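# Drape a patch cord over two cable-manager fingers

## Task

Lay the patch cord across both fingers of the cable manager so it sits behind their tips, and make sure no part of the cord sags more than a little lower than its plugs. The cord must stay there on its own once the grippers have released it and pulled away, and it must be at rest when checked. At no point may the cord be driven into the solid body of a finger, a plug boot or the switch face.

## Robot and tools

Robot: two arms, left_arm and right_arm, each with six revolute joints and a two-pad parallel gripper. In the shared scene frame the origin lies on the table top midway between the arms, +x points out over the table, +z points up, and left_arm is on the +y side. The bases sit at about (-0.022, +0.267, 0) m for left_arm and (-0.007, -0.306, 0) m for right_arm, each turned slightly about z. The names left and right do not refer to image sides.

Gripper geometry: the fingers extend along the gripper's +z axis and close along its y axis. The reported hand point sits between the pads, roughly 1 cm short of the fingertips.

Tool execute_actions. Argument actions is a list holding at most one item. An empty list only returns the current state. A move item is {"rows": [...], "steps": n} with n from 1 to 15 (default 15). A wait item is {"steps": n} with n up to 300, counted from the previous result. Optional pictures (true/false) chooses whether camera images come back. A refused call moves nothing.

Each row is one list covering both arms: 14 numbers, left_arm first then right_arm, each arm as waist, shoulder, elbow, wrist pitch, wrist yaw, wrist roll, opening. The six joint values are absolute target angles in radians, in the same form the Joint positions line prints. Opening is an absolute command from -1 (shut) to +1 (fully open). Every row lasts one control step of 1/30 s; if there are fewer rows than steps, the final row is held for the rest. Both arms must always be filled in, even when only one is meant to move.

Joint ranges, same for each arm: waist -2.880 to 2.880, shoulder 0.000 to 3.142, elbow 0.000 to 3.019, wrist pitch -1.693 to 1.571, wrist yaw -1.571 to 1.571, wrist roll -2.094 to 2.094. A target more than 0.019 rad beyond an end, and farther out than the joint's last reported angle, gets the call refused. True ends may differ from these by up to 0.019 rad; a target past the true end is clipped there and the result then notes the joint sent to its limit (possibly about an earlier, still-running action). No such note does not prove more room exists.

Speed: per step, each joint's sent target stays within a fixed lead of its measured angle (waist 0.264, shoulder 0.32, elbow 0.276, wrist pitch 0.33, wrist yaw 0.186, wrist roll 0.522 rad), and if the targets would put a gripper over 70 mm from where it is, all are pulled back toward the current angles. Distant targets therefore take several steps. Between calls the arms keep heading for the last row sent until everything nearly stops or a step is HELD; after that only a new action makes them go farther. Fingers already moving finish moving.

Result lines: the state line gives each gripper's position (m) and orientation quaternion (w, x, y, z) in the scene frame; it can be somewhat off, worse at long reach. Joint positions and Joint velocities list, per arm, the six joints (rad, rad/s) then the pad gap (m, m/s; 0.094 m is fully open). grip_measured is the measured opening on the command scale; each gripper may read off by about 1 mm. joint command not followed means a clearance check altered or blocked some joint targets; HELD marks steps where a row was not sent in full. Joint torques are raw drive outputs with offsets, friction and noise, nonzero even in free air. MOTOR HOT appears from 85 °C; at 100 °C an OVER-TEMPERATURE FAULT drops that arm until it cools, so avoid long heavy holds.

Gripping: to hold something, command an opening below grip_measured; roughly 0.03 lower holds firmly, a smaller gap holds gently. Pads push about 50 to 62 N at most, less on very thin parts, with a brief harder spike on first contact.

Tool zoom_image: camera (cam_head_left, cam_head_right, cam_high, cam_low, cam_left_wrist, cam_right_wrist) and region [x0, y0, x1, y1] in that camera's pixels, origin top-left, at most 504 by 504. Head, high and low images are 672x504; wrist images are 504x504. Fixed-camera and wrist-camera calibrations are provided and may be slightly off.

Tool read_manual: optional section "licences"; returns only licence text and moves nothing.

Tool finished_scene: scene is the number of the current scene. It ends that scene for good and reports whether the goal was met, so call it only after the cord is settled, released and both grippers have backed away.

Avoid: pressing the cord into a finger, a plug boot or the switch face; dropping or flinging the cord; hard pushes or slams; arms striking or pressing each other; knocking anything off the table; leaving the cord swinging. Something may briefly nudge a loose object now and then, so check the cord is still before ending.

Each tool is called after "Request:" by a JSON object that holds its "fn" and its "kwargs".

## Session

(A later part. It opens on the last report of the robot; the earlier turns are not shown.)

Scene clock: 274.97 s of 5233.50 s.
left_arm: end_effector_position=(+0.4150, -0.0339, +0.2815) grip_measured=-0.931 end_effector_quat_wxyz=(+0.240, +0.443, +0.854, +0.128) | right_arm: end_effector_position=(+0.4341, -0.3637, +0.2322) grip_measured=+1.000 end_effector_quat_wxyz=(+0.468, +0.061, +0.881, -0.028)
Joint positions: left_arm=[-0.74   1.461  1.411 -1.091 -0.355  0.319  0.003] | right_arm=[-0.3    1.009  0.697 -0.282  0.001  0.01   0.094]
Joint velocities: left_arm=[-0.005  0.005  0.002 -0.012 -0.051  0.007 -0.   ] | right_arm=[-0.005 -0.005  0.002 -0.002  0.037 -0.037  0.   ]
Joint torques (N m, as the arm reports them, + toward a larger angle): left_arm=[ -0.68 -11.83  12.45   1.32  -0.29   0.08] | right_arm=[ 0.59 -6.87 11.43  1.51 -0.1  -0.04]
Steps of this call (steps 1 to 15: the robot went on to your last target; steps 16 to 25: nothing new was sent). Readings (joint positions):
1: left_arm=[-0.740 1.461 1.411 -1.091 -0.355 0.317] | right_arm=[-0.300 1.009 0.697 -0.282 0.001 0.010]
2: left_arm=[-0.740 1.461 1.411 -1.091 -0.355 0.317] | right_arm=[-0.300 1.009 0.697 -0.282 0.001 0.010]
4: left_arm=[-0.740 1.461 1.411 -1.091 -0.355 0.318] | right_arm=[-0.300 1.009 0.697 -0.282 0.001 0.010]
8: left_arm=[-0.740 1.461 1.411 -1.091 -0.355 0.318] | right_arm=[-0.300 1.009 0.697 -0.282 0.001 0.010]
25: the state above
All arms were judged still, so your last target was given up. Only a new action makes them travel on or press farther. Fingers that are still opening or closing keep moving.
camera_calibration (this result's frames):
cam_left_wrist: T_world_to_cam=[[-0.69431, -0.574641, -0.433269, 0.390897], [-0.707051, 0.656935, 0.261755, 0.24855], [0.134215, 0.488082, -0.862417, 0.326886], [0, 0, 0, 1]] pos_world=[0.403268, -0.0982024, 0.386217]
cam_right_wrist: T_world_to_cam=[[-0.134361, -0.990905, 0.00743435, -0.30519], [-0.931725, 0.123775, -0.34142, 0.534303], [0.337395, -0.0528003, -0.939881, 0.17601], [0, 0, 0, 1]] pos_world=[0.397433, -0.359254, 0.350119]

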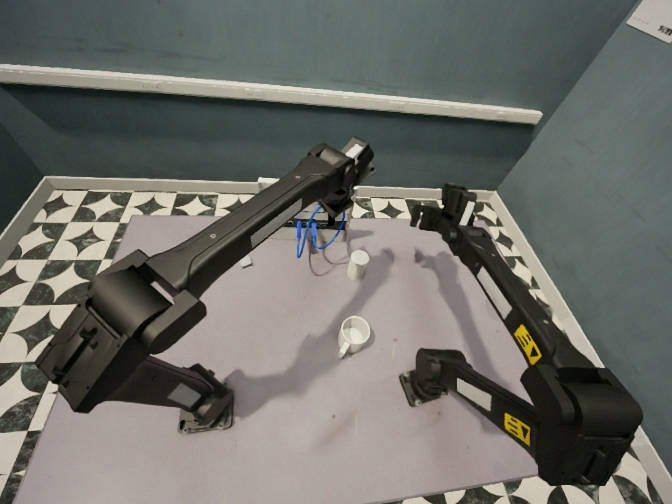

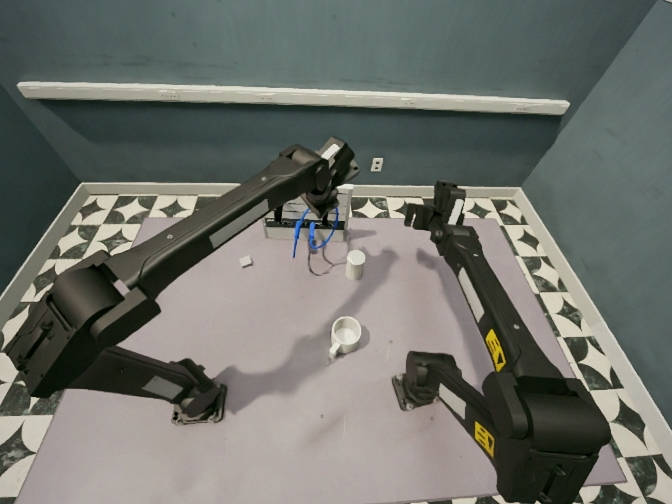

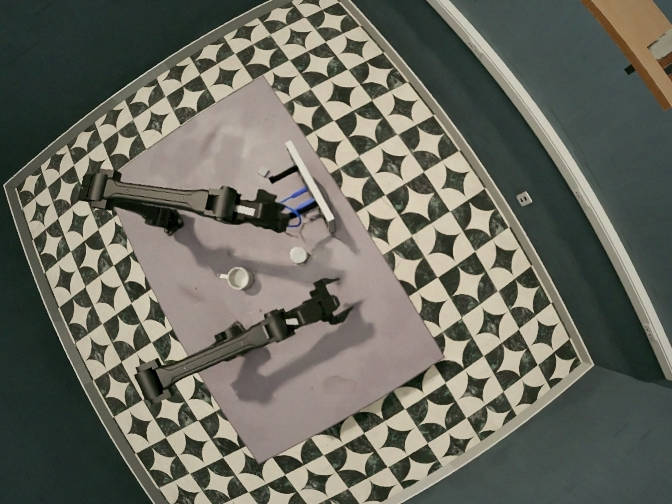

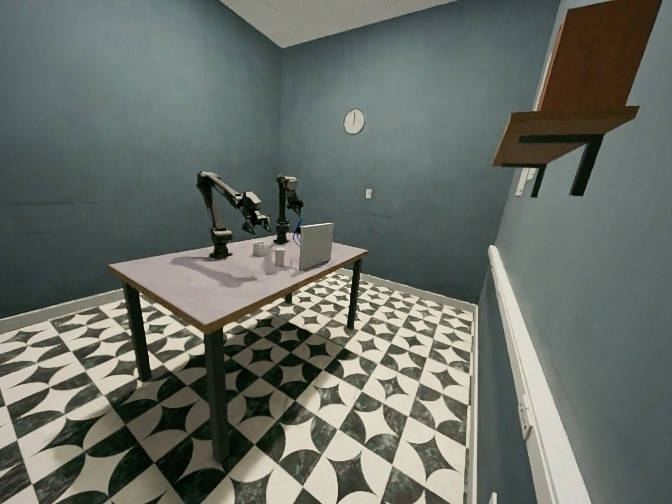

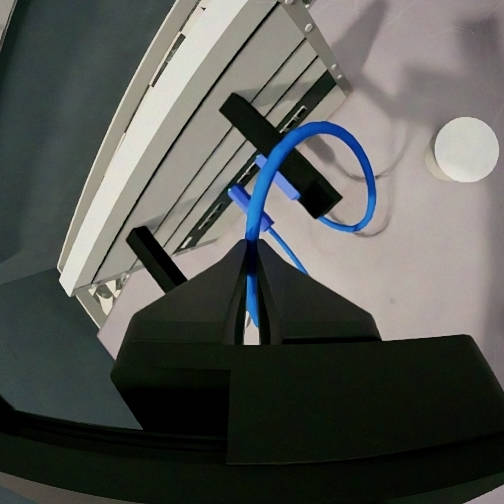

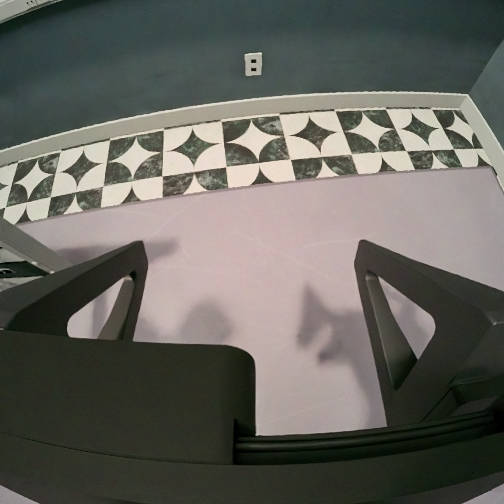

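Request:
{"fn": "execute_actions", "kwargs": {"actions": [{"rows": [[-0.67,1.40,1.38,-1.07,-0.357,0.40,-0.97,-0.3,1.0,0.7,-0.3,0,0,1]],"steps":15}], "pictures": false}}

Request:
{"fn": "execute_actions", "kwargs": {"actions": [{"rows": [[-0.60,1.35,1.32,-1.05,-0.357,0.46,-0.97,-0.3,1.0,0.7,-0.3,0,0,1]],"steps":15}], "pictures": false}}

Request:
{"fn": "execute_actions", "kwargs": {"actions": [{"steps":25}]}}

Request:
{"fn": "zoom_image", "kwargs": {"camera": "cam_high", "region": [200,120,360,280]}}

Request:
{"fn": "zoom_image", "kwargs": {"camera": "cam_head_right", "region": [230,140,400,310]}}

Scene clock: 289.27 s of 5233.50 s.
left_arm: end_effector_position=(+0.4226, +0.0071, +0.3016) grip_measured=-0.931 end_effector_quat_wxyz=(+0.251, +0.436, +0.853, +0.141) | right_arm: end_effector_position=(+0.4341, -0.3637, +0.2322) grip_measured=+1.000 end_effector_quat_wxyz=(+0.468, +0.061, +0.881, -0.028)
Joint positions: left_arm=[-0.669  1.395  1.383 -1.086 -0.355  0.387  0.003] | right_arm=[-0.3    1.009  0.697 -0.282  0.001  0.01   0.094]
Joint velocities: left_arm=[ 0.005 -0.005  0.002  0.002 -0.022 -0.066 -0.001] | right_arm=[-0.005 -0.005 -0.017 -0.002 -0.022  0.022  0.   ]
Joint torques (N m, as the arm reports them, + toward a larger angle): left_arm=[ -0.17 -10.17   9.32   1.73  -0.27   0.08] | right_arm=[ 0.32 -6.54 11.25  1.24 -0.07  0.01]
Steps of this call (steps 1 to 210: nothing new was sent; then 6.80 s passed at rest; steps 211 to 225: all 15 steps of this action). Readings (joint positions):
211: left_arm=[-0.736 1.457 1.407 -1.088 -0.355 0.331] | right_arm=[-0.300 1.009 0.697 -0.282 0.001 0.010]
212: left_arm=[-0.730 1.449 1.398 -1.086 -0.355 0.343] | right_arm=[-0.300 1.009 0.697 -0.282 0.001 0.010]
214: left_arm=[-0.707 1.430 1.385 -1.086 -0.355 0.360] | right_arm=[-0.300 1.009 0.697 -0.282 0.001 0.010]
218: left_arm=[-0.672 1.402 1.383 -1.086 -0.355 0.377] | right_arm=[-0.300 1.009 0.697 -0.282 0.001 0.010]
225: the state above

Scene clock: 289.77 s of 5233.50 s.
left_arm: end_effector_position=(+0.4260, +0.0460, +0.2926) grip_measured=-0.931 end_effector_quat_wxyz=(+0.239, +0.434, +0.854, +0.156) | right_arm: end_effector_position=(+0.4341, -0.3637, +0.2322) grip_measured=+1.000 end_effector_quat_wxyz=(+0.468, +0.061, +0.881, -0.028)
Joint positions: left_arm=[-0.602  1.357  1.324 -1.068 -0.355  0.448  0.003] | right_arm=[-0.3    1.009  0.697 -0.282  0.001  0.01   0.094]
Joint velocities: left_arm=[-0.005  0.005 -0.007 -0.007 -0.066  0.037 -0.001] | right_arm=[ 0.005 -0.005  0.027 -0.012 -0.066 -0.022  0.   ]
Joint torques (N m, as the arm reports them, + toward a larger angle): left_arm=[ -0.95 -11.81   9.48   1.73  -0.32   0.09] | right_arm=[ 0.24 -7.09 11.16  1.43 -0.05  0.01]
Steps of this call (steps 1 to 15: all 15 steps of this action). Readings (joint positions):
1: left_arm=[-0.666 1.390 1.375 -1.078 -0.355 0.397] | right_arm=[-0.300 1.009 0.697 -0.282 0.001 0.010]
2: left_arm=[-0.659 1.381 1.359 -1.069 -0.355 0.408] | right_arm=[-0.300 1.009 0.697 -0.282 0.001 0.010]
4: left_arm=[-0.636 1.365 1.332 -1.068 -0.355 0.424] | right_arm=[-0.300 1.009 0.697 -0.282 0.001 0.010]
8: left_arm=[-0.603 1.357 1.324 -1.068 -0.355 0.439] | right_arm=[-0.300 1.009 0.697 -0.282 0.001 0.010]
15: the state above

Scene clock: 290.60 s of 5233.50 s.
left_arm: end_effector_position=(+0.4260, +0.0460, +0.2926) grip_measured=-0.931 end_effector_quat_wxyz=(+0.239, +0.435, +0.854, +0.157) | right_arm: end_effector_position=(+0.4341, -0.3637, +0.2322) grip_measured=+1.000 end_effector_quat_wxyz=(+0.468, +0.061, +0.881, -0.028)
Joint positions: left_arm=[-0.602  1.357  1.324 -1.068 -0.355  0.45   0.003] | right_arm=[-0.3    1.009  0.697 -0.282  0.001  0.01   0.094]
Joint velocities: left_arm=[ 0.005 -0.005 -0.007  0.012  0.007  0.022  0.001] | right_arm=[-0.005 -0.005 -0.027 -0.022 -0.051 -0.022  0.   ]
Joint torques (N m, as the arm reports them, + toward a larger angle): left_arm=[ -0.11 -11.04   9.52   1.82  -0.29   0.05] | right_arm=[ 0.03 -6.55 11.24  1.44 -0.08  0.  ]
Steps of this call (steps 1 to 15: the robot went on to your last target; steps 16 to 25: nothing new was sent). Readings (joint positions):
1: left_arm=[-0.602 1.357 1.324 -1.068 -0.355 0.448] | right_arm=[-0.300 1.009 0.697 -0.282 0.001 0.010]
2: left_arm=[-0.602 1.357 1.324 -1.068 -0.355 0.449] | right_arm=[-0.300 1.009 0.697 -0.282 0.001 0.010]
4: left_arm=[-0.602 1.357 1.324 -1.068 -0.355 0.450] | right_arm=[-0.300 1.009 0.697 -0.282 0.001 0.010]
8: left_arm=[-0.602 1.357 1.324 -1.068 -0.355 0.450] | right_arm=[-0.300 1.009 0.697 -0.282 0.001 0.010]
25: the state above
All arms were judged still, so your last target was given up. Only a new action makes them travel on or press farther. Fingers that are still opening or closing keep moving.
camera_calibration (this result's frames):
cam_left_wrist: T_world_to_cam=[[-0.666924, -0.571444, -0.478189, 0.450507], [-0.731157, 0.625562, 0.272178, 0.209606], [0.143603, 0.531153, -0.835018, 0.281947], [0, 0, 0, 1]] pos_world=[0.41322, -0.0234393, 0.393808]
cam_right_wrist: T_world_to_cam=[[-0.134361, -0.990905, 0.00743435, -0.30519], [-0.931725, 0.123775, -0.34142, 0.534303], [0.337395, -0.0528003, -0.939881, 0.17601], [0, 0, 0, 1]] pos_world=[0.397433, -0.359254, 0.350119]

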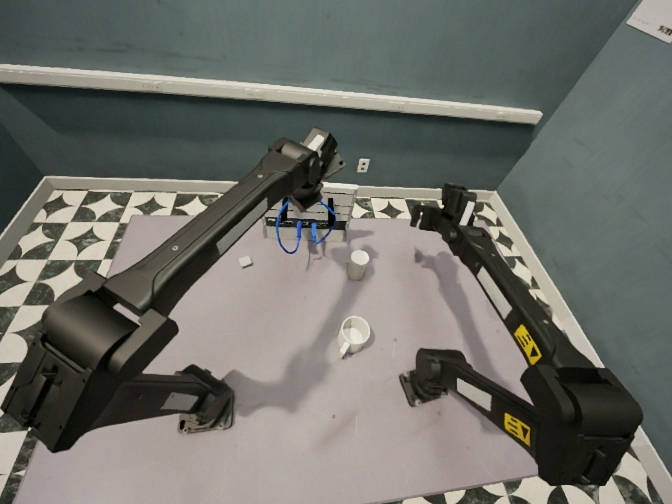

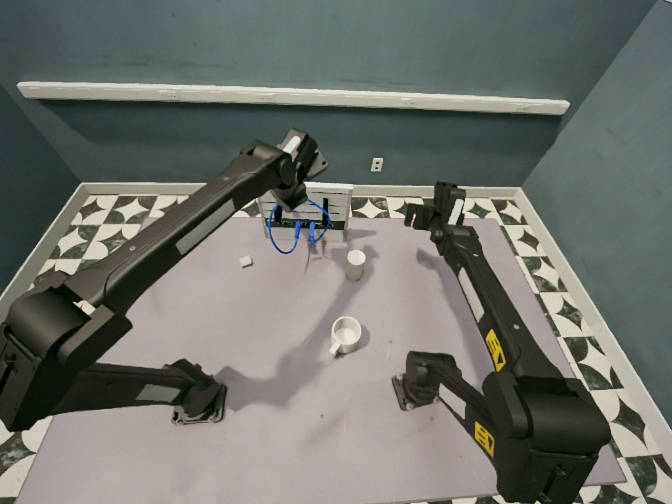

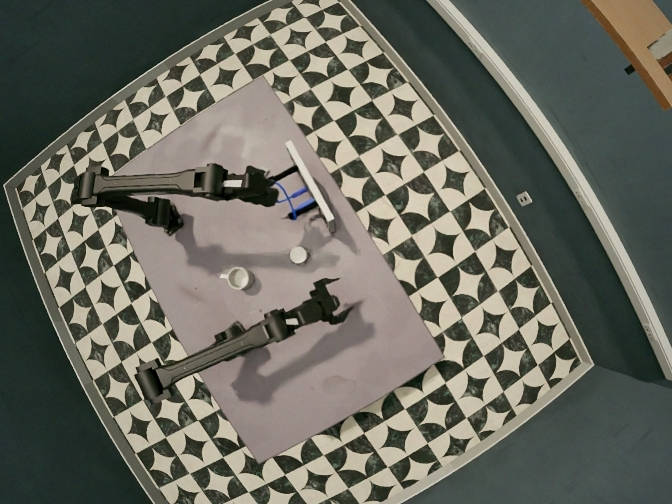

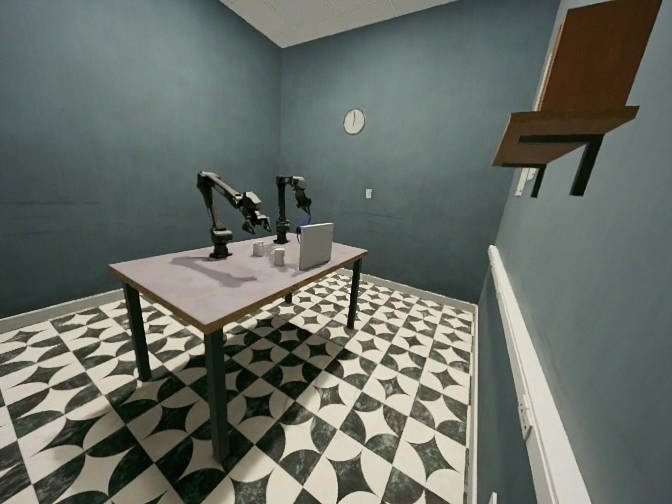

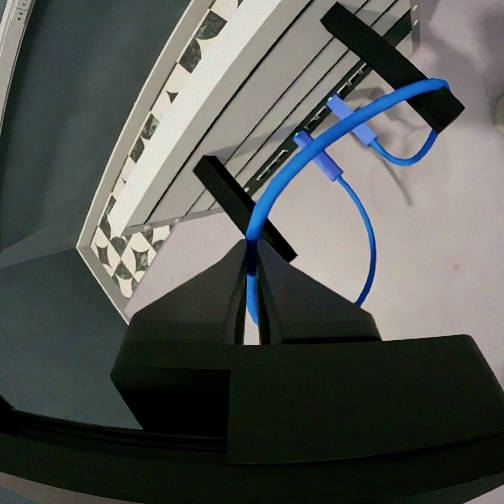

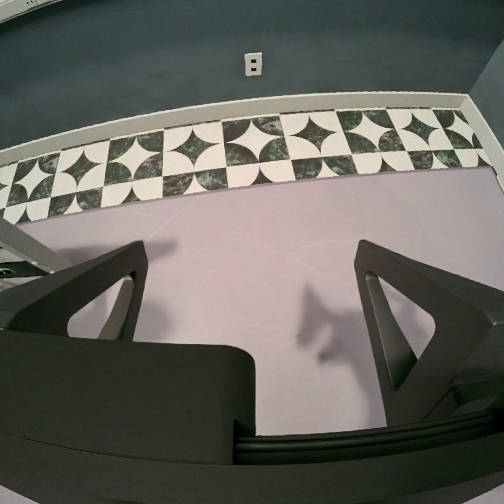

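Region (200, 120, 360, 280) of cam_high's 672x504 image, scaled by 3.150, with more detail than that image has.

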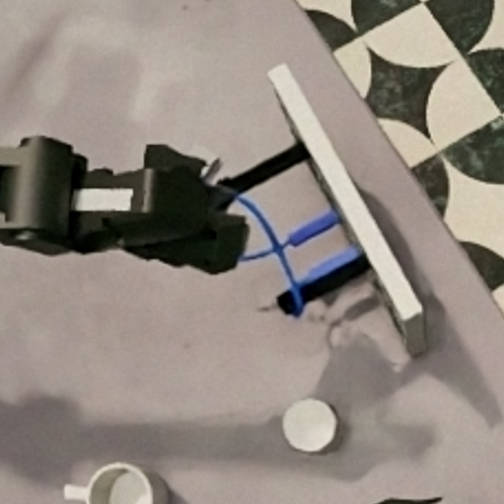

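Region (230, 140, 400, 310) of cam_head_right's 672x504 image, scaled by 2.965, with more detail than that image has.

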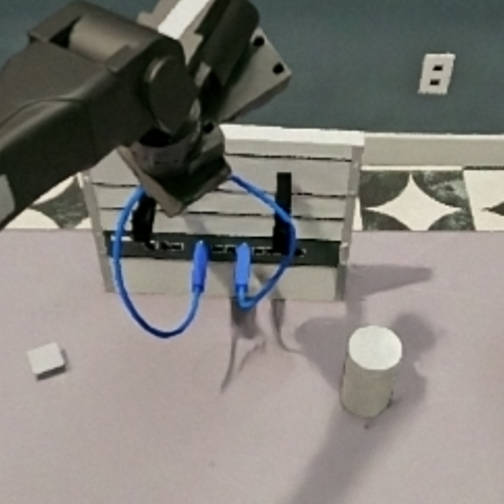

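Request:
{"fn": "execute_actions", "kwargs": {"actions": [{"rows": [[-0.56,1.475,1.445,-1.04,-0.357,1.05,-0.97,-0.3,1.0,0.7,-0.3,0,0,1]],"steps":15}], "pictures": false}}

Request:
{"fn": "execute_actions", "kwargs": {"actions": [{"steps":25}]}}

Request:
{"fn": "zoom_image", "kwargs": {"camera": "cam_head_right", "region": [230,140,400,310]}}

Scene clock: 304.63 s of 5233.50 s.
left_arm: end_effector_position=(+0.4689, +0.0388, +0.2740) grip_measured=-0.931 end_effector_quat_wxyz=(+0.172, +0.648, +0.709, +0.218) | right_arm: end_effector_position=(+0.4341, -0.3637, +0.2322) grip_measured=+1.000 end_effector_quat_wxyz=(+0.468, +0.061, +0.881, -0.028)
Joint positions: left_arm=[-0.57   1.48   1.408 -1.05  -0.355  1.017  0.003] | right_arm=[-0.3    1.009  0.697 -0.282  0.001  0.01   0.094]
Joint velocities: left_arm=[ 0.005 -0.015  0.012 -0.012 -0.051  0.125  0.   ] | right_arm=[-0.005 -0.015  0.007 -0.017  0.022 -0.007  0.   ]
Joint torques (N m, as the arm reports them, + toward a larger angle): left_arm=[  0.18 -12.84  12.72   1.32  -0.27   0.03] | right_arm=[ 0.25 -6.91 11.27  1.51 -0.07 -0.05]
Steps of this call (steps 1 to 90: nothing new was sent; then 10.53 s passed at rest; steps 91 to 105: all 15 steps of this action). Readings (joint positions):
91: left_arm=[-0.600 1.366 1.332 -1.068 -0.355 0.536] | right_arm=[-0.300 1.009 0.697 -0.282 0.001 0.010]
92: left_arm=[-0.596 1.383 1.354 -1.068 -0.355 0.635] | right_arm=[-0.300 1.009 0.697 -0.282 0.001 0.010]
94: left_arm=[-0.586 1.428 1.395 -1.059 -0.355 0.781] | right_arm=[-0.300 1.009 0.697 -0.282 0.001 0.010]
98: left_arm=[-0.571 1.477 1.408 -1.050 -0.355 0.934] | right_arm=[-0.300 1.009 0.697 -0.282 0.001 0.010]
105: the state above

Scene clock: 305.47 s of 5233.50 s.
left_arm: end_effector_position=(+0.4689, +0.0388, +0.2740) grip_measured=-0.931 end_effector_quat_wxyz=(+0.170, +0.656, +0.702, +0.220) | right_arm: end_effector_position=(+0.4341, -0.3637, +0.2322) grip_measured=+1.000 end_effector_quat_wxyz=(+0.468, +0.061, +0.881, -0.028)
Joint positions: left_arm=[-0.57   1.48   1.408 -1.05  -0.355  1.039  0.003] | right_arm=[-0.3    1.009  0.697 -0.282  0.001  0.01   0.094]
Joint velocities: left_arm=[ 0.005  0.005 -0.012 -0.007 -0.037 -0.007 -0.   ] | right_arm=[ 0.005 -0.005  0.002  0.012  0.022 -0.007  0.   ]
Joint torques (N m, as the arm reports them, + toward a larger angle): left_arm=[  0.57 -12.85  12.68   1.47  -0.27   0.06] | right_arm=[ 1.07 -7.19 11.3   1.68 -0.04 -0.02]
Steps of this call (steps 1 to 25: the robot went on to your last target). Readings (joint positions):
1: left_arm=[-0.570 1.480 1.408 -1.050 -0.355 1.022] | right_arm=[-0.300 1.009 0.697 -0.282 0.001 0.010]
2: left_arm=[-0.570 1.480 1.408 -1.050 -0.355 1.025] | right_arm=[-0.300 1.009 0.697 -0.282 0.001 0.010]
4: left_arm=[-0.570 1.480 1.408 -1.050 -0.355 1.030] | right_arm=[-0.300 1.009 0.697 -0.282 0.001 0.010]
8: left_arm=[-0.570 1.480 1.408 -1.050 -0.355 1.035] | right_arm=[-0.300 1.009 0.697 -0.282 0.001 0.010]
25: the state above
camera_calibration (this result's frames):
cam_left_wrist: T_world_to_cam=[[-0.84435, -0.0419515, -0.534148, 0.544117], [-0.377796, 0.753531, 0.538016, 0.00703762], [0.379926, 0.656073, -0.652093, 0.0983396], [0, 0, 0, 1]] pos_world=[0.424722, -0.0469945, 0.350979]
cam_right_wrist: T_world_to_cam=[[-0.134361, -0.990905, 0.00743435, -0.30519], [-0.931725, 0.123775, -0.34142, 0.534303], [0.337395, -0.0528003, -0.939881, 0.17601], [0, 0, 0, 1]] pos_world=[0.397433, -0.359254, 0.350119]

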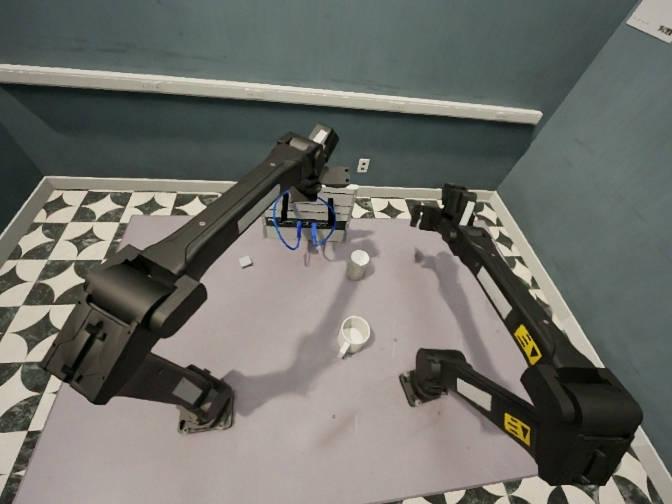

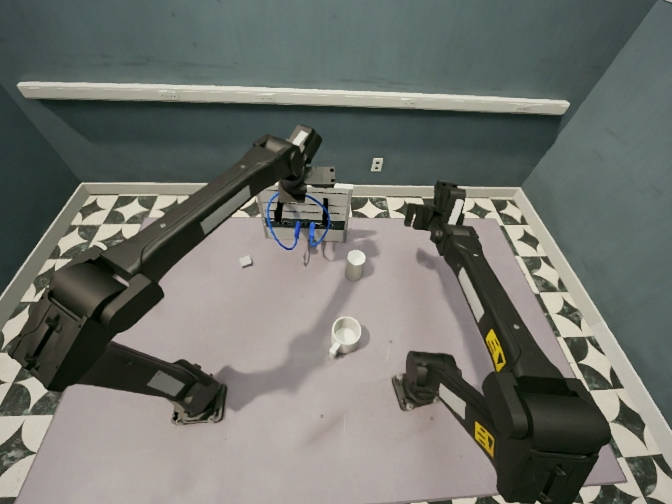

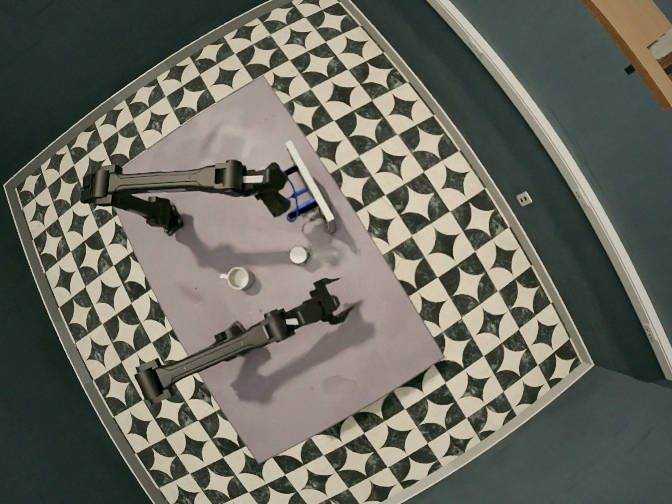

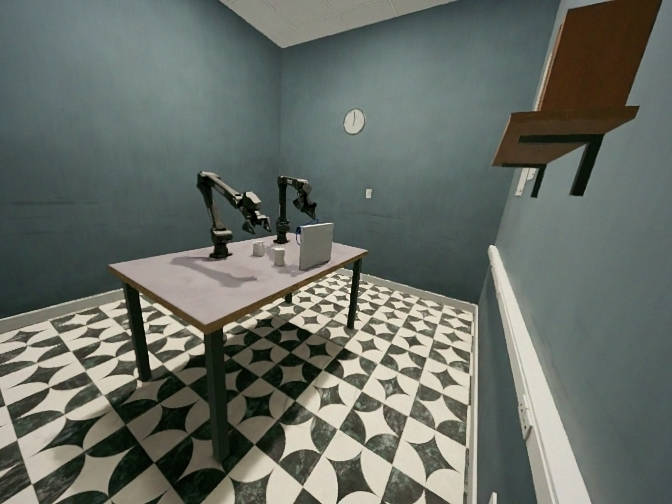

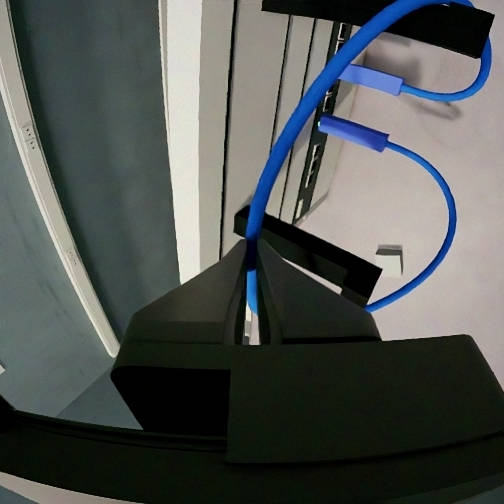

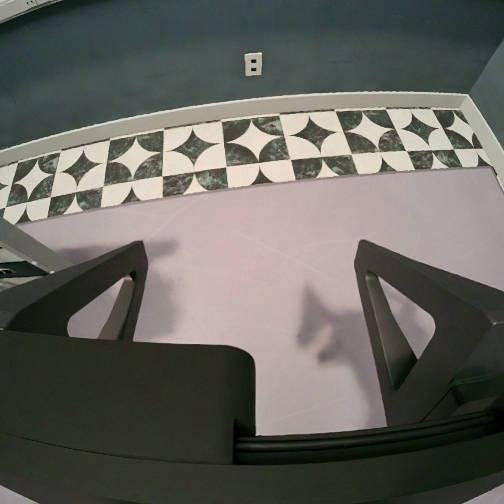

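Region (230, 140, 400, 310) of cam_head_right's 672x504 image, scaled by 2.965, with more detail than that image has.

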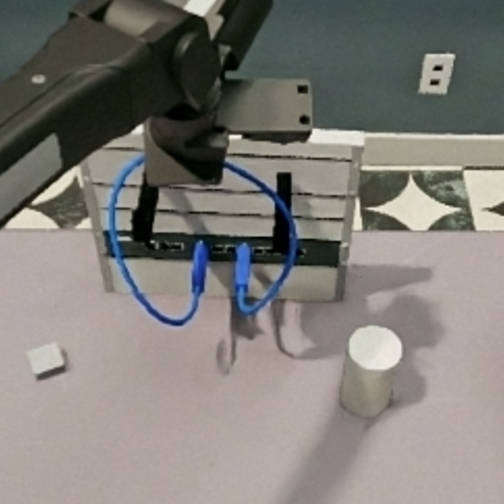

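Request:
{"fn": "execute_actions", "kwargs": {"actions": [{"rows": [[-0.615,1.52,1.345,-0.915,-0.357,1.02,-0.97,-0.3,1.0,0.7,-0.3,0,0,1]],"steps":15}], "pictures": false}}

Request:
{"fn": "execute_actions", "kwargs": {"actions": [{"steps":25}]}}

Request:
{"fn": "zoom_image", "kwargs": {"camera": "cam_head_right", "region": [230,140,400,310]}}

Scene clock: 319.03 s of 5233.50 s.
left_arm: end_effector_position=(+0.4708, +0.0114, +0.2378) grip_measured=-0.931 end_effector_quat_wxyz=(+0.184, +0.664, +0.691, +0.218) | right_arm: end_effector_position=(+0.4341, -0.3637, +0.2322) grip_measured=+1.000 end_effector_quat_wxyz=(+0.468, +0.061, +0.881, -0.028)
Joint positions: left_arm=[-0.611  1.518  1.348 -0.934 -0.356  1.031  0.003] | right_arm=[-0.3    1.009  0.697 -0.282  0.001  0.01   0.094]
Joint velocities: left_arm=[-0.005 -0.005 -0.007  0.017  0.095 -0.022  0.   ] | right_arm=[-0.005 -0.005 -0.007 -0.002  0.037  0.037  0.   ]
Joint torques (N m, as the arm reports them, + toward a larger angle): left_arm=[ -1.16 -12.75   9.16   1.86  -0.27  -0.07] | right_arm=[ 0.29 -7.73 11.13  1.37 -0.06 -0.01]
Steps of this call (steps 1 to 15: the robot went on to your last target; steps 16 to 250: nothing new was sent; then 4.73 s passed at rest; steps 251 to 265: all 15 steps of this action). Readings (joint positions):
251: left_arm=[-0.572 1.481 1.398 -1.024 -0.356 1.037] | right_arm=[-0.300 1.009 0.697 -0.282 0.001 0.010]
252: left_arm=[-0.575 1.480 1.385 -0.987 -0.356 1.035] | right_arm=[-0.300 1.009 0.697 -0.282 0.001 0.010]
254: left_arm=[-0.588 1.488 1.366 -0.949 -0.356 1.033] | right_arm=[-0.300 1.009 0.697 -0.282 0.001 0.010]
258: left_arm=[-0.609 1.512 1.350 -0.937 -0.356 1.032] | right_arm=[-0.300 1.009 0.697 -0.282 0.001 0.010]
265: the state above

Scene clock: 319.87 s of 5233.50 s.
left_arm: end_effector_position=(+0.4708, +0.0114, +0.2378) grip_measured=-0.931 end_effector_quat_wxyz=(+0.184, +0.664, +0.691, +0.218) | right_arm: end_effector_position=(+0.4341, -0.3637, +0.2322) grip_measured=+1.000 end_effector_quat_wxyz=(+0.468, +0.061, +0.881, -0.028)
Joint positions: left_arm=[-0.611  1.518  1.348 -0.934 -0.356  1.03   0.003] | right_arm=[-0.3    1.009  0.697 -0.282  0.001  0.01   0.094]
Joint velocities: left_arm=[-0.015 -0.015 -0.017 -0.012 -0.022  0.081 -0.   ] | right_arm=[ 0.015 -0.005  0.017  0.007  0.066 -0.037  0.   ]
Joint torques (N m, as the arm reports them, + toward a larger angle): left_arm=[ -0.83 -12.63   9.36   1.86  -0.21  -0.09] | right_arm=[ 0.23 -7.21 11.28  1.38 -0.08 -0.07]
Steps of this call (steps 1 to 15: the robot went on to your last target; steps 16 to 25: nothing new was sent). Readings (joint positions):
1: left_arm=[-0.611 1.518 1.348 -0.934 -0.356 1.031] | right_arm=[-0.300 1.009 0.697 -0.282 0.001 0.010]
2: left_arm=[-0.611 1.518 1.348 -0.934 -0.356 1.031] | right_arm=[-0.300 1.009 0.697 -0.282 0.001 0.010]
4: left_arm=[-0.611 1.518 1.348 -0.934 -0.356 1.030] | right_arm=[-0.300 1.009 0.697 -0.282 0.001 0.010]
8: left_arm=[-0.611 1.518 1.348 -0.934 -0.356 1.030] | right_arm=[-0.300 1.009 0.697 -0.282 0.001 0.010]
25: the state above
All arms were judged still, so your last target was given up. Only a new action makes them travel on or press farther. Fingers that are still opening or closing keep moving.
camera_calibration (this result's frames):
cam_left_wrist: T_world_to_cam=[[-0.835873, -0.0220076, -0.548481, 0.524489], [-0.361972, 0.773267, 0.52061, 0.0443237], [0.412665, 0.633698, -0.654319, 0.0773437], [0, 0, 0, 1]] pos_world=[0.422533, -0.0717439, 0.315204]
cam_right_wrist: T_world_to_cam=[[-0.134361, -0.990905, 0.00743435, -0.30519], [-0.931725, 0.123775, -0.34142, 0.534303], [0.337395, -0.0528003, -0.939881, 0.17601], [0, 0, 0, 1]] pos_world=[0.397433, -0.359254, 0.350119]

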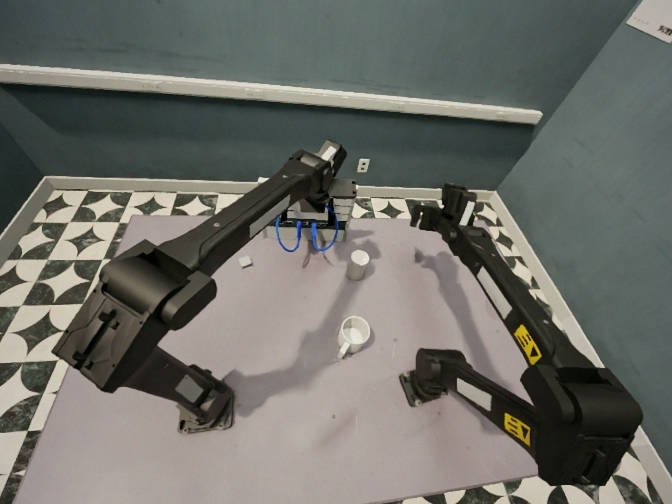

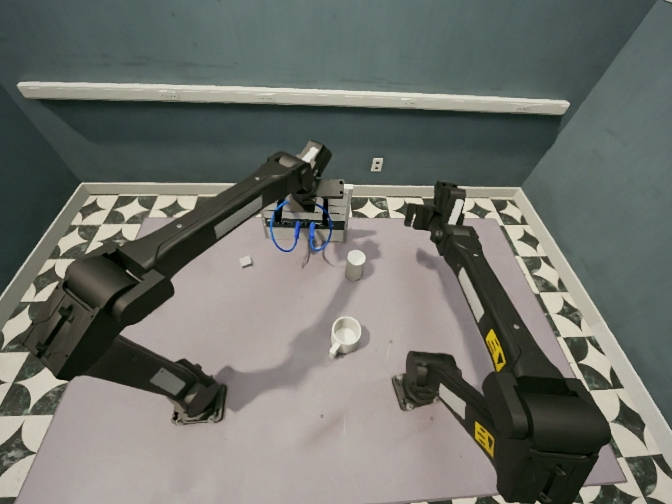

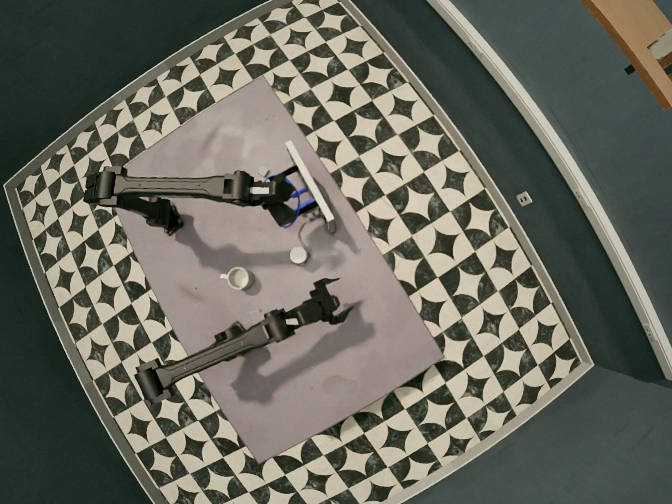

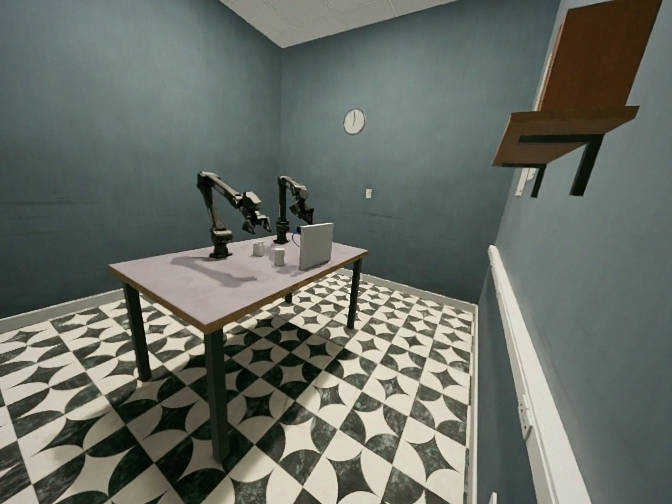

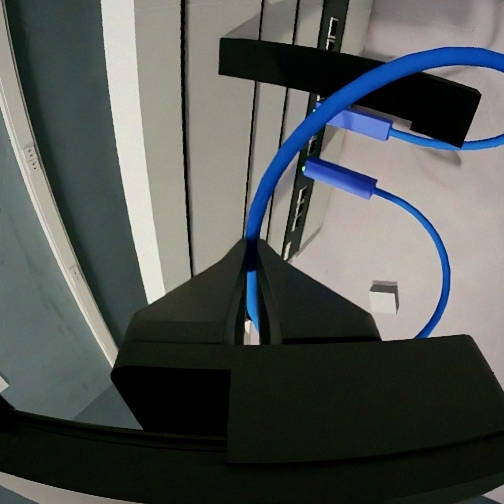

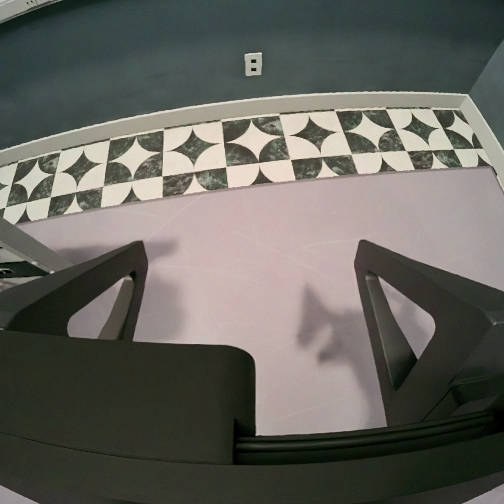

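Region (230, 140, 400, 310) of cam_head_right's 672x504 image, scaled by 2.965, with more detail than that image has.

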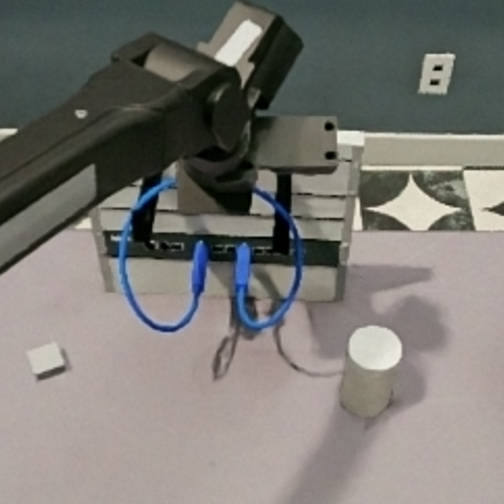

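Request:
{"fn": "execute_actions", "kwargs": {"actions": [{"rows": [[-0.615,1.52,1.345,-0.915,-0.357,1.02,-0.6,-0.3,1.0,0.7,-0.3,0,0,1]],"steps":12}], "pictures": false}}

Request:
{"fn": "execute_actions", "kwargs": {"actions": [{"rows": [[-0.615,1.35,1.36,-1.05,-0.357,1.02,-0.6,-0.3,1.0,0.7,-0.3,0,0,1]],"steps":15}], "pictures": false}}

Request:
{"fn": "execute_actions", "kwargs": {"actions": [{"rows": [[0.2,1.1,1.1,-1.05,-0.357,1.02,-0.6,-0.3,1.0,0.7,-0.3,0,0,1]],"steps":15}], "pictures": false}}

Request:
{"fn": "execute_actions", "kwargs": {"actions": [{"steps":45}]}}

Request:
{"fn": "zoom_image", "kwargs": {"camera": "cam_head_right", "region": [230,160,370,300]}}

Request:
{"fn": "zoom_image", "kwargs": {"camera": "cam_high", "region": [230,130,350,250]}}

Scene clock: 330.97 s of 5233.50 s.
left_arm: end_effector_position=(+0.4708, +0.0114, +0.2378) grip_measured=-0.602 end_effector_quat_wxyz=(+0.184, +0.664, +0.691, +0.218) | right_arm: end_effector_position=(+0.4341, -0.3637, +0.2322) grip_measured=+1.000 end_effector_quat_wxyz=(+0.468, +0.061, +0.881, -0.028)
Joint positions: left_arm=[-0.611  1.518  1.348 -0.934 -0.356  1.03   0.019] | right_arm=[-0.3    1.009  0.697 -0.282  0.001  0.01   0.094]
Joint velocities: left_arm=[-0.005 -0.015 -0.002  0.012 -0.051  0.007 -0.001] | right_arm=[-0.005 -0.005 -0.012  0.002  0.081 -0.007  0.   ]
Joint torques (N m, as the arm reports them, + toward a larger angle): left_arm=[ -0.67 -12.86   9.41   1.79  -0.24  -0.11] | right_arm=[ 0.52 -6.76 11.21  1.48 -0.06 -0.08]
Steps of this call (steps 1 to 90: nothing new was sent; then 7.70 s passed at rest; steps 91 to 102: all 12 steps of this action). Readings (joint positions):
91: left_arm=[-0.611 1.518 1.348 -0.934 -0.356 1.030] | right_arm=[-0.300 1.009 0.697 -0.282 0.001 0.010]
92: left_arm=[-0.611 1.518 1.348 -0.934 -0.356 1.030] | right_arm=[-0.300 1.009 0.697 -0.282 0.001 0.010]
94: left_arm=[-0.611 1.518 1.348 -0.934 -0.356 1.030] | right_arm=[-0.300 1.009 0.697 -0.282 0.001 0.010]
98: left_arm=[-0.611 1.518 1.348 -0.934 -0.356 1.030] | right_arm=[-0.300 1.009 0.697 -0.282 0.001 0.010]
102: the state above

Scene clock: 331.47 s of 5233.50 s.
left_arm: end_effector_position=(+0.4273, +0.0403, +0.3244) grip_measured=-0.602 end_effector_quat_wxyz=(+0.228, +0.650, +0.689, +0.226) | right_arm: end_effector_position=(+0.4341, -0.3637, +0.2322) grip_measured=+1.000 end_effector_quat_wxyz=(+0.468, +0.061, +0.881, -0.028)
Joint positions: left_arm=[-0.611  1.318  1.342 -1.035 -0.356  1.03   0.019] | right_arm=[-0.3    1.009  0.697 -0.282  0.001  0.01   0.094]
Joint velocities: left_arm=[ 0.005  0.21  -0.007  0.002  0.051  0.051 -0.   ] | right_arm=[-0.015  0.015  0.012  0.007 -0.022  0.051  0.   ]
Joint torques (N m, as the arm reports them, + toward a larger angle): left_arm=[-0.57 -8.56 11.35  0.67 -0.22 -0.12] | right_arm=[ 0.12 -7.55 11.2   1.58 -0.06 -0.05]
Steps of this call (steps 1 to 15: all 15 steps of this action). Readings (joint positions):
1: left_arm=[-0.611 1.510 1.348 -0.947 -0.356 1.030] | right_arm=[-0.300 1.009 0.697 -0.282 0.001 0.010]
2: left_arm=[-0.611 1.496 1.345 -0.973 -0.356 1.030] | right_arm=[-0.300 1.009 0.697 -0.282 0.001 0.010]
4: left_arm=[-0.611 1.450 1.342 -1.012 -0.356 1.030] | right_arm=[-0.300 1.009 0.697 -0.282 0.001 0.010]
8: left_arm=[-0.611 1.341 1.342 -1.032 -0.356 1.030] | right_arm=[-0.300 1.009 0.697 -0.282 0.001 0.010]
15: the state above

Scene clock: 331.97 s of 5233.50 s.
left_arm: end_effector_position=(+0.3851, +0.3820, +0.3028) grip_measured=-0.602 end_effector_quat_wxyz=(+0.129, +0.367, +0.875, +0.288) | right_arm: end_effector_position=(+0.4341, -0.3637, +0.2322) grip_measured=+1.000 end_effector_quat_wxyz=(+0.468, +0.061, +0.881, -0.028)
Joint positions: left_arm=[ 0.11   1.109  1.119 -1.032 -0.355  1.03   0.019] | right_arm=[-0.3    1.009  0.697 -0.282  0.001  0.01   0.094]
Joint velocities: left_arm=[ 1.822 -0.073 -0.022 -0.007 -0.051 -0.095 -0.001] | right_arm=[-0.005 -0.005  0.007  0.002  0.007  0.007  0.   ]
Joint torques (N m, as the arm reports them, + toward a larger angle): left_arm=[-2.02 -7.47  8.44  0.58 -0.22 -0.06] | right_arm=[ 0.5  -6.91 11.29  1.45 -0.1  -0.08]
Steps of this call (steps 1 to 15: all 15 steps of this action). Readings (joint positions):
1: left_arm=[-0.603 1.315 1.327 -1.030 -0.353 1.030] | right_arm=[-0.300 1.009 0.697 -0.282 0.001 0.010]
2: left_arm=[-0.588 1.299 1.294 -1.028 -0.352 1.030] | right_arm=[-0.300 1.009 0.697 -0.282 0.001 0.010]
4: left_arm=[-0.527 1.254 1.219 -1.029 -0.352 1.030] | right_arm=[-0.300 1.009 0.697 -0.282 0.001 0.010]
8: left_arm=[-0.333 1.169 1.134 -1.032 -0.352 1.030] | right_arm=[-0.300 1.009 0.697 -0.282 0.001 0.010]
15: the state above

Scene clock: 333.47 s of 5233.50 s.
left_arm: end_effector_position=(+0.3681, +0.4217, +0.2979) grip_measured=-0.602 end_effector_quat_wxyz=(+0.109, +0.324, +0.893, +0.293) | right_arm: end_effector_position=(+0.4341, -0.3637, +0.2322) grip_measured=+1.000 end_effector_quat_wxyz=(+0.468, +0.061, +0.881, -0.028)
Joint positions: left_arm=[ 0.209  1.107  1.108 -1.036 -0.359  1.028  0.019] | right_arm=[-0.3    1.009  0.697 -0.282  0.001  0.01   0.094]
Joint velocities: left_arm=[-0.015 -0.005  0.007 -0.002 -0.007 -0.037  0.   ] | right_arm=[ 0.005 -0.005  0.017  0.002  0.007 -0.022  0.   ]
Joint torques (N m, as the arm reports them, + toward a larger angle): left_arm=[-1.06 -7.72  9.2   0.72 -0.09 -0.09] | right_arm=[ 0.64 -7.42 11.24  1.4  -0.08 -0.04]
Steps of this call (steps 1 to 30: the robot went on to your last target; steps 31 to 45: nothing new was sent). Readings (joint positions):
1: left_arm=[0.166 1.108 1.118 -1.032 -0.358 1.029] | right_arm=[-0.300 1.009 0.697 -0.282 0.001 0.010]
2: left_arm=[0.207 1.108 1.115 -1.032 -0.361 1.029] | right_arm=[-0.300 1.009 0.697 -0.282 0.001 0.010]
4: left_arm=[0.239 1.107 1.111 -1.035 -0.362 1.028] | right_arm=[-0.300 1.009 0.697 -0.282 0.001 0.010]
8: left_arm=[0.220 1.107 1.108 -1.036 -0.360 1.028] | right_arm=[-0.300 1.009 0.697 -0.282 0.001 0.010]
45: the state above
All arms were judged still, so your last target was given up. Only a new action makes them travel on or press farther. Fingers that are still opening or closing keep moving.
camera_calibration (this result's frames):
cam_left_wrist: T_world_to_cam=[[-0.514196, -0.617438, -0.595292, 0.627225], [-0.846082, 0.251444, 0.470023, 0.0719361], [-0.140528, 0.745349, -0.651695, 0.0548096], [0, 0, 0, 1]] pos_world=[0.391083, 0.328332, 0.375289]
cam_right_wrist: T_world_to_cam=[[-0.134361, -0.990905, 0.00743435, -0.30519], [-0.931725, 0.123775, -0.34142, 0.534303], [0.337395, -0.0528003, -0.939881, 0.17601], [0, 0, 0, 1]] pos_world=[0.397433, -0.359254, 0.350119]

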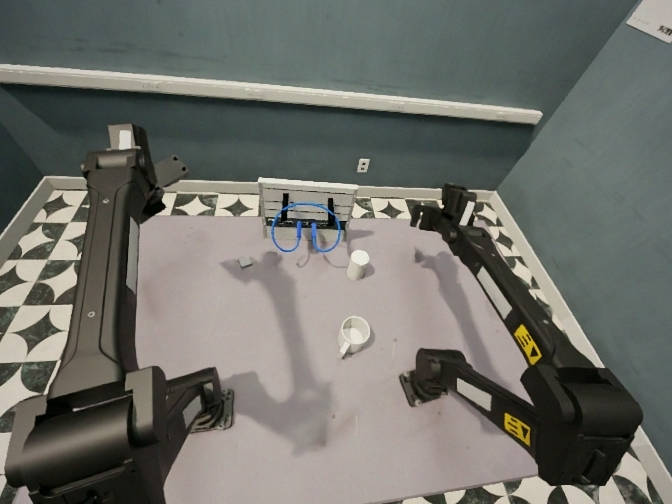

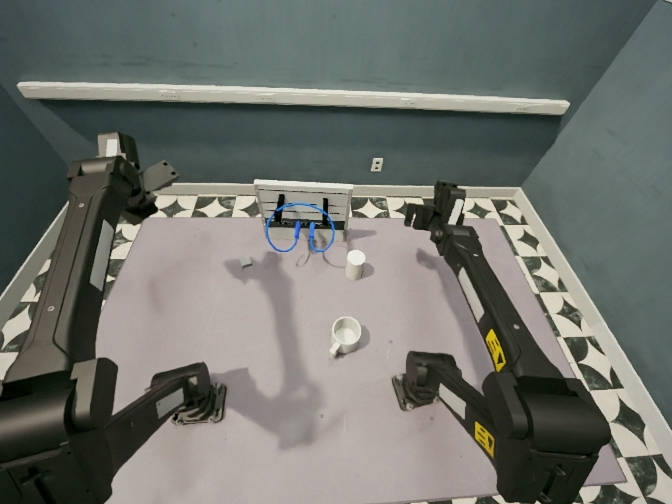

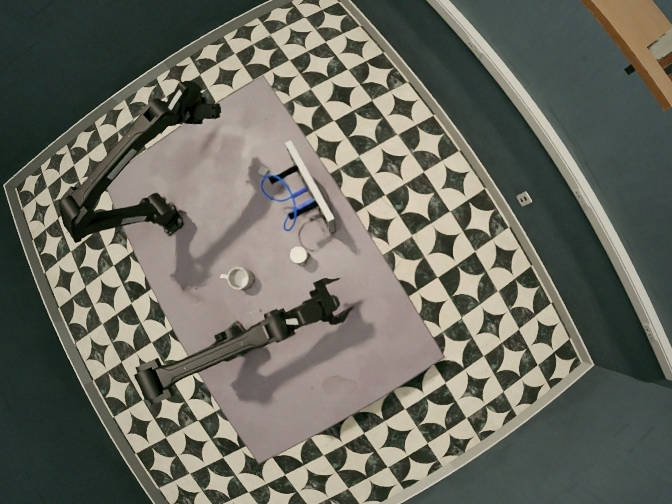

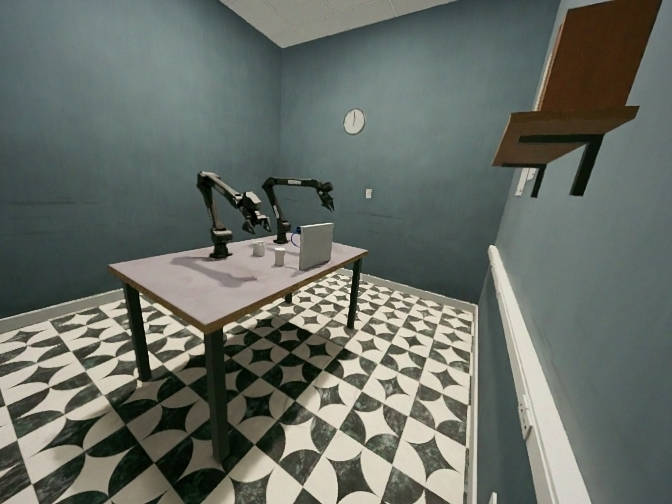

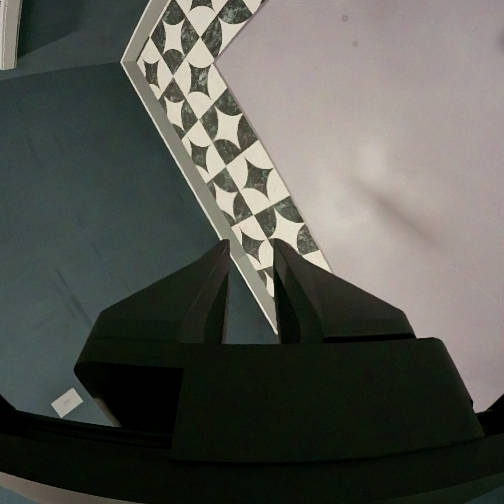

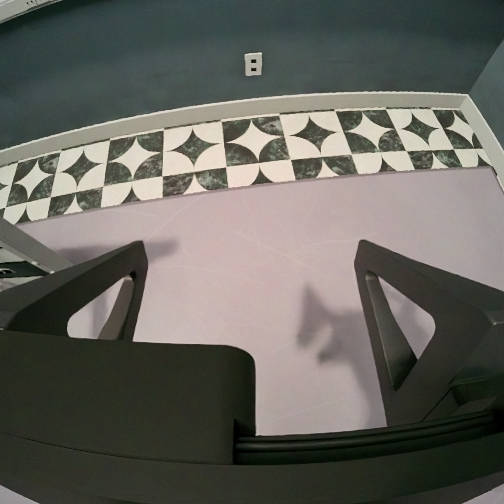

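Region (230, 160, 370, 300) of cam_head_right's 672x504 image, scaled by 3.600, with more detail than that image has.

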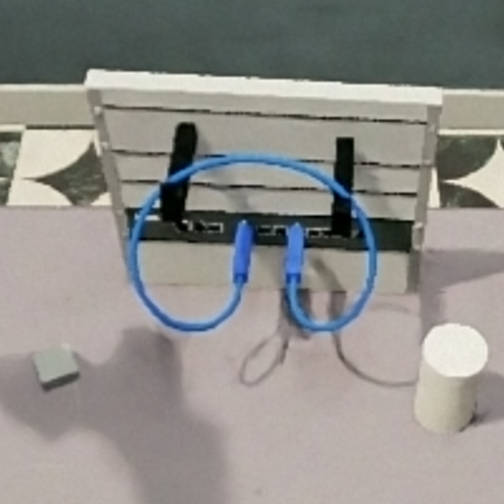

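Region (230, 130, 350, 250) of cam_high's 672x504 image, scaled by 4.200, with more detail than that image has.

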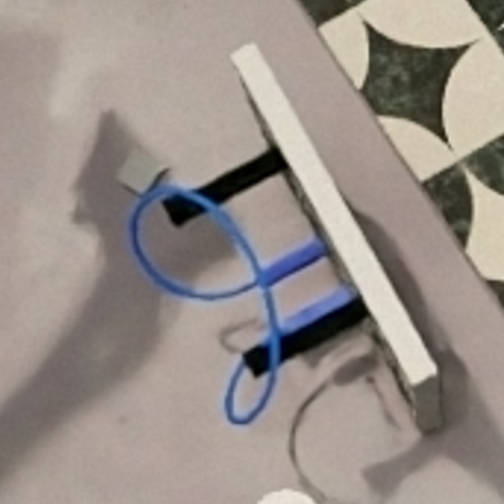

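Request:
{"fn": "zoom_image", "kwargs": {"camera": "cam_low", "region": [265,210,345,280]}}

Region (265, 210, 345, 280) of cam_low's 672x504 image, scaled by 6.300, with more detail than that image has; it fills the top 441 rows of this view, and the rest is white.

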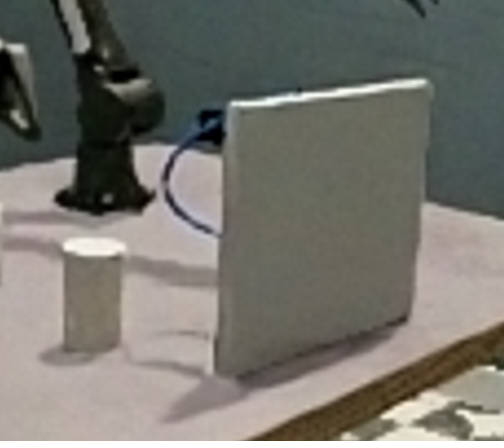

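Request:
{"fn": "finished_scene", "kwargs": {"scene": 1}}

The scene is finished: the task was done.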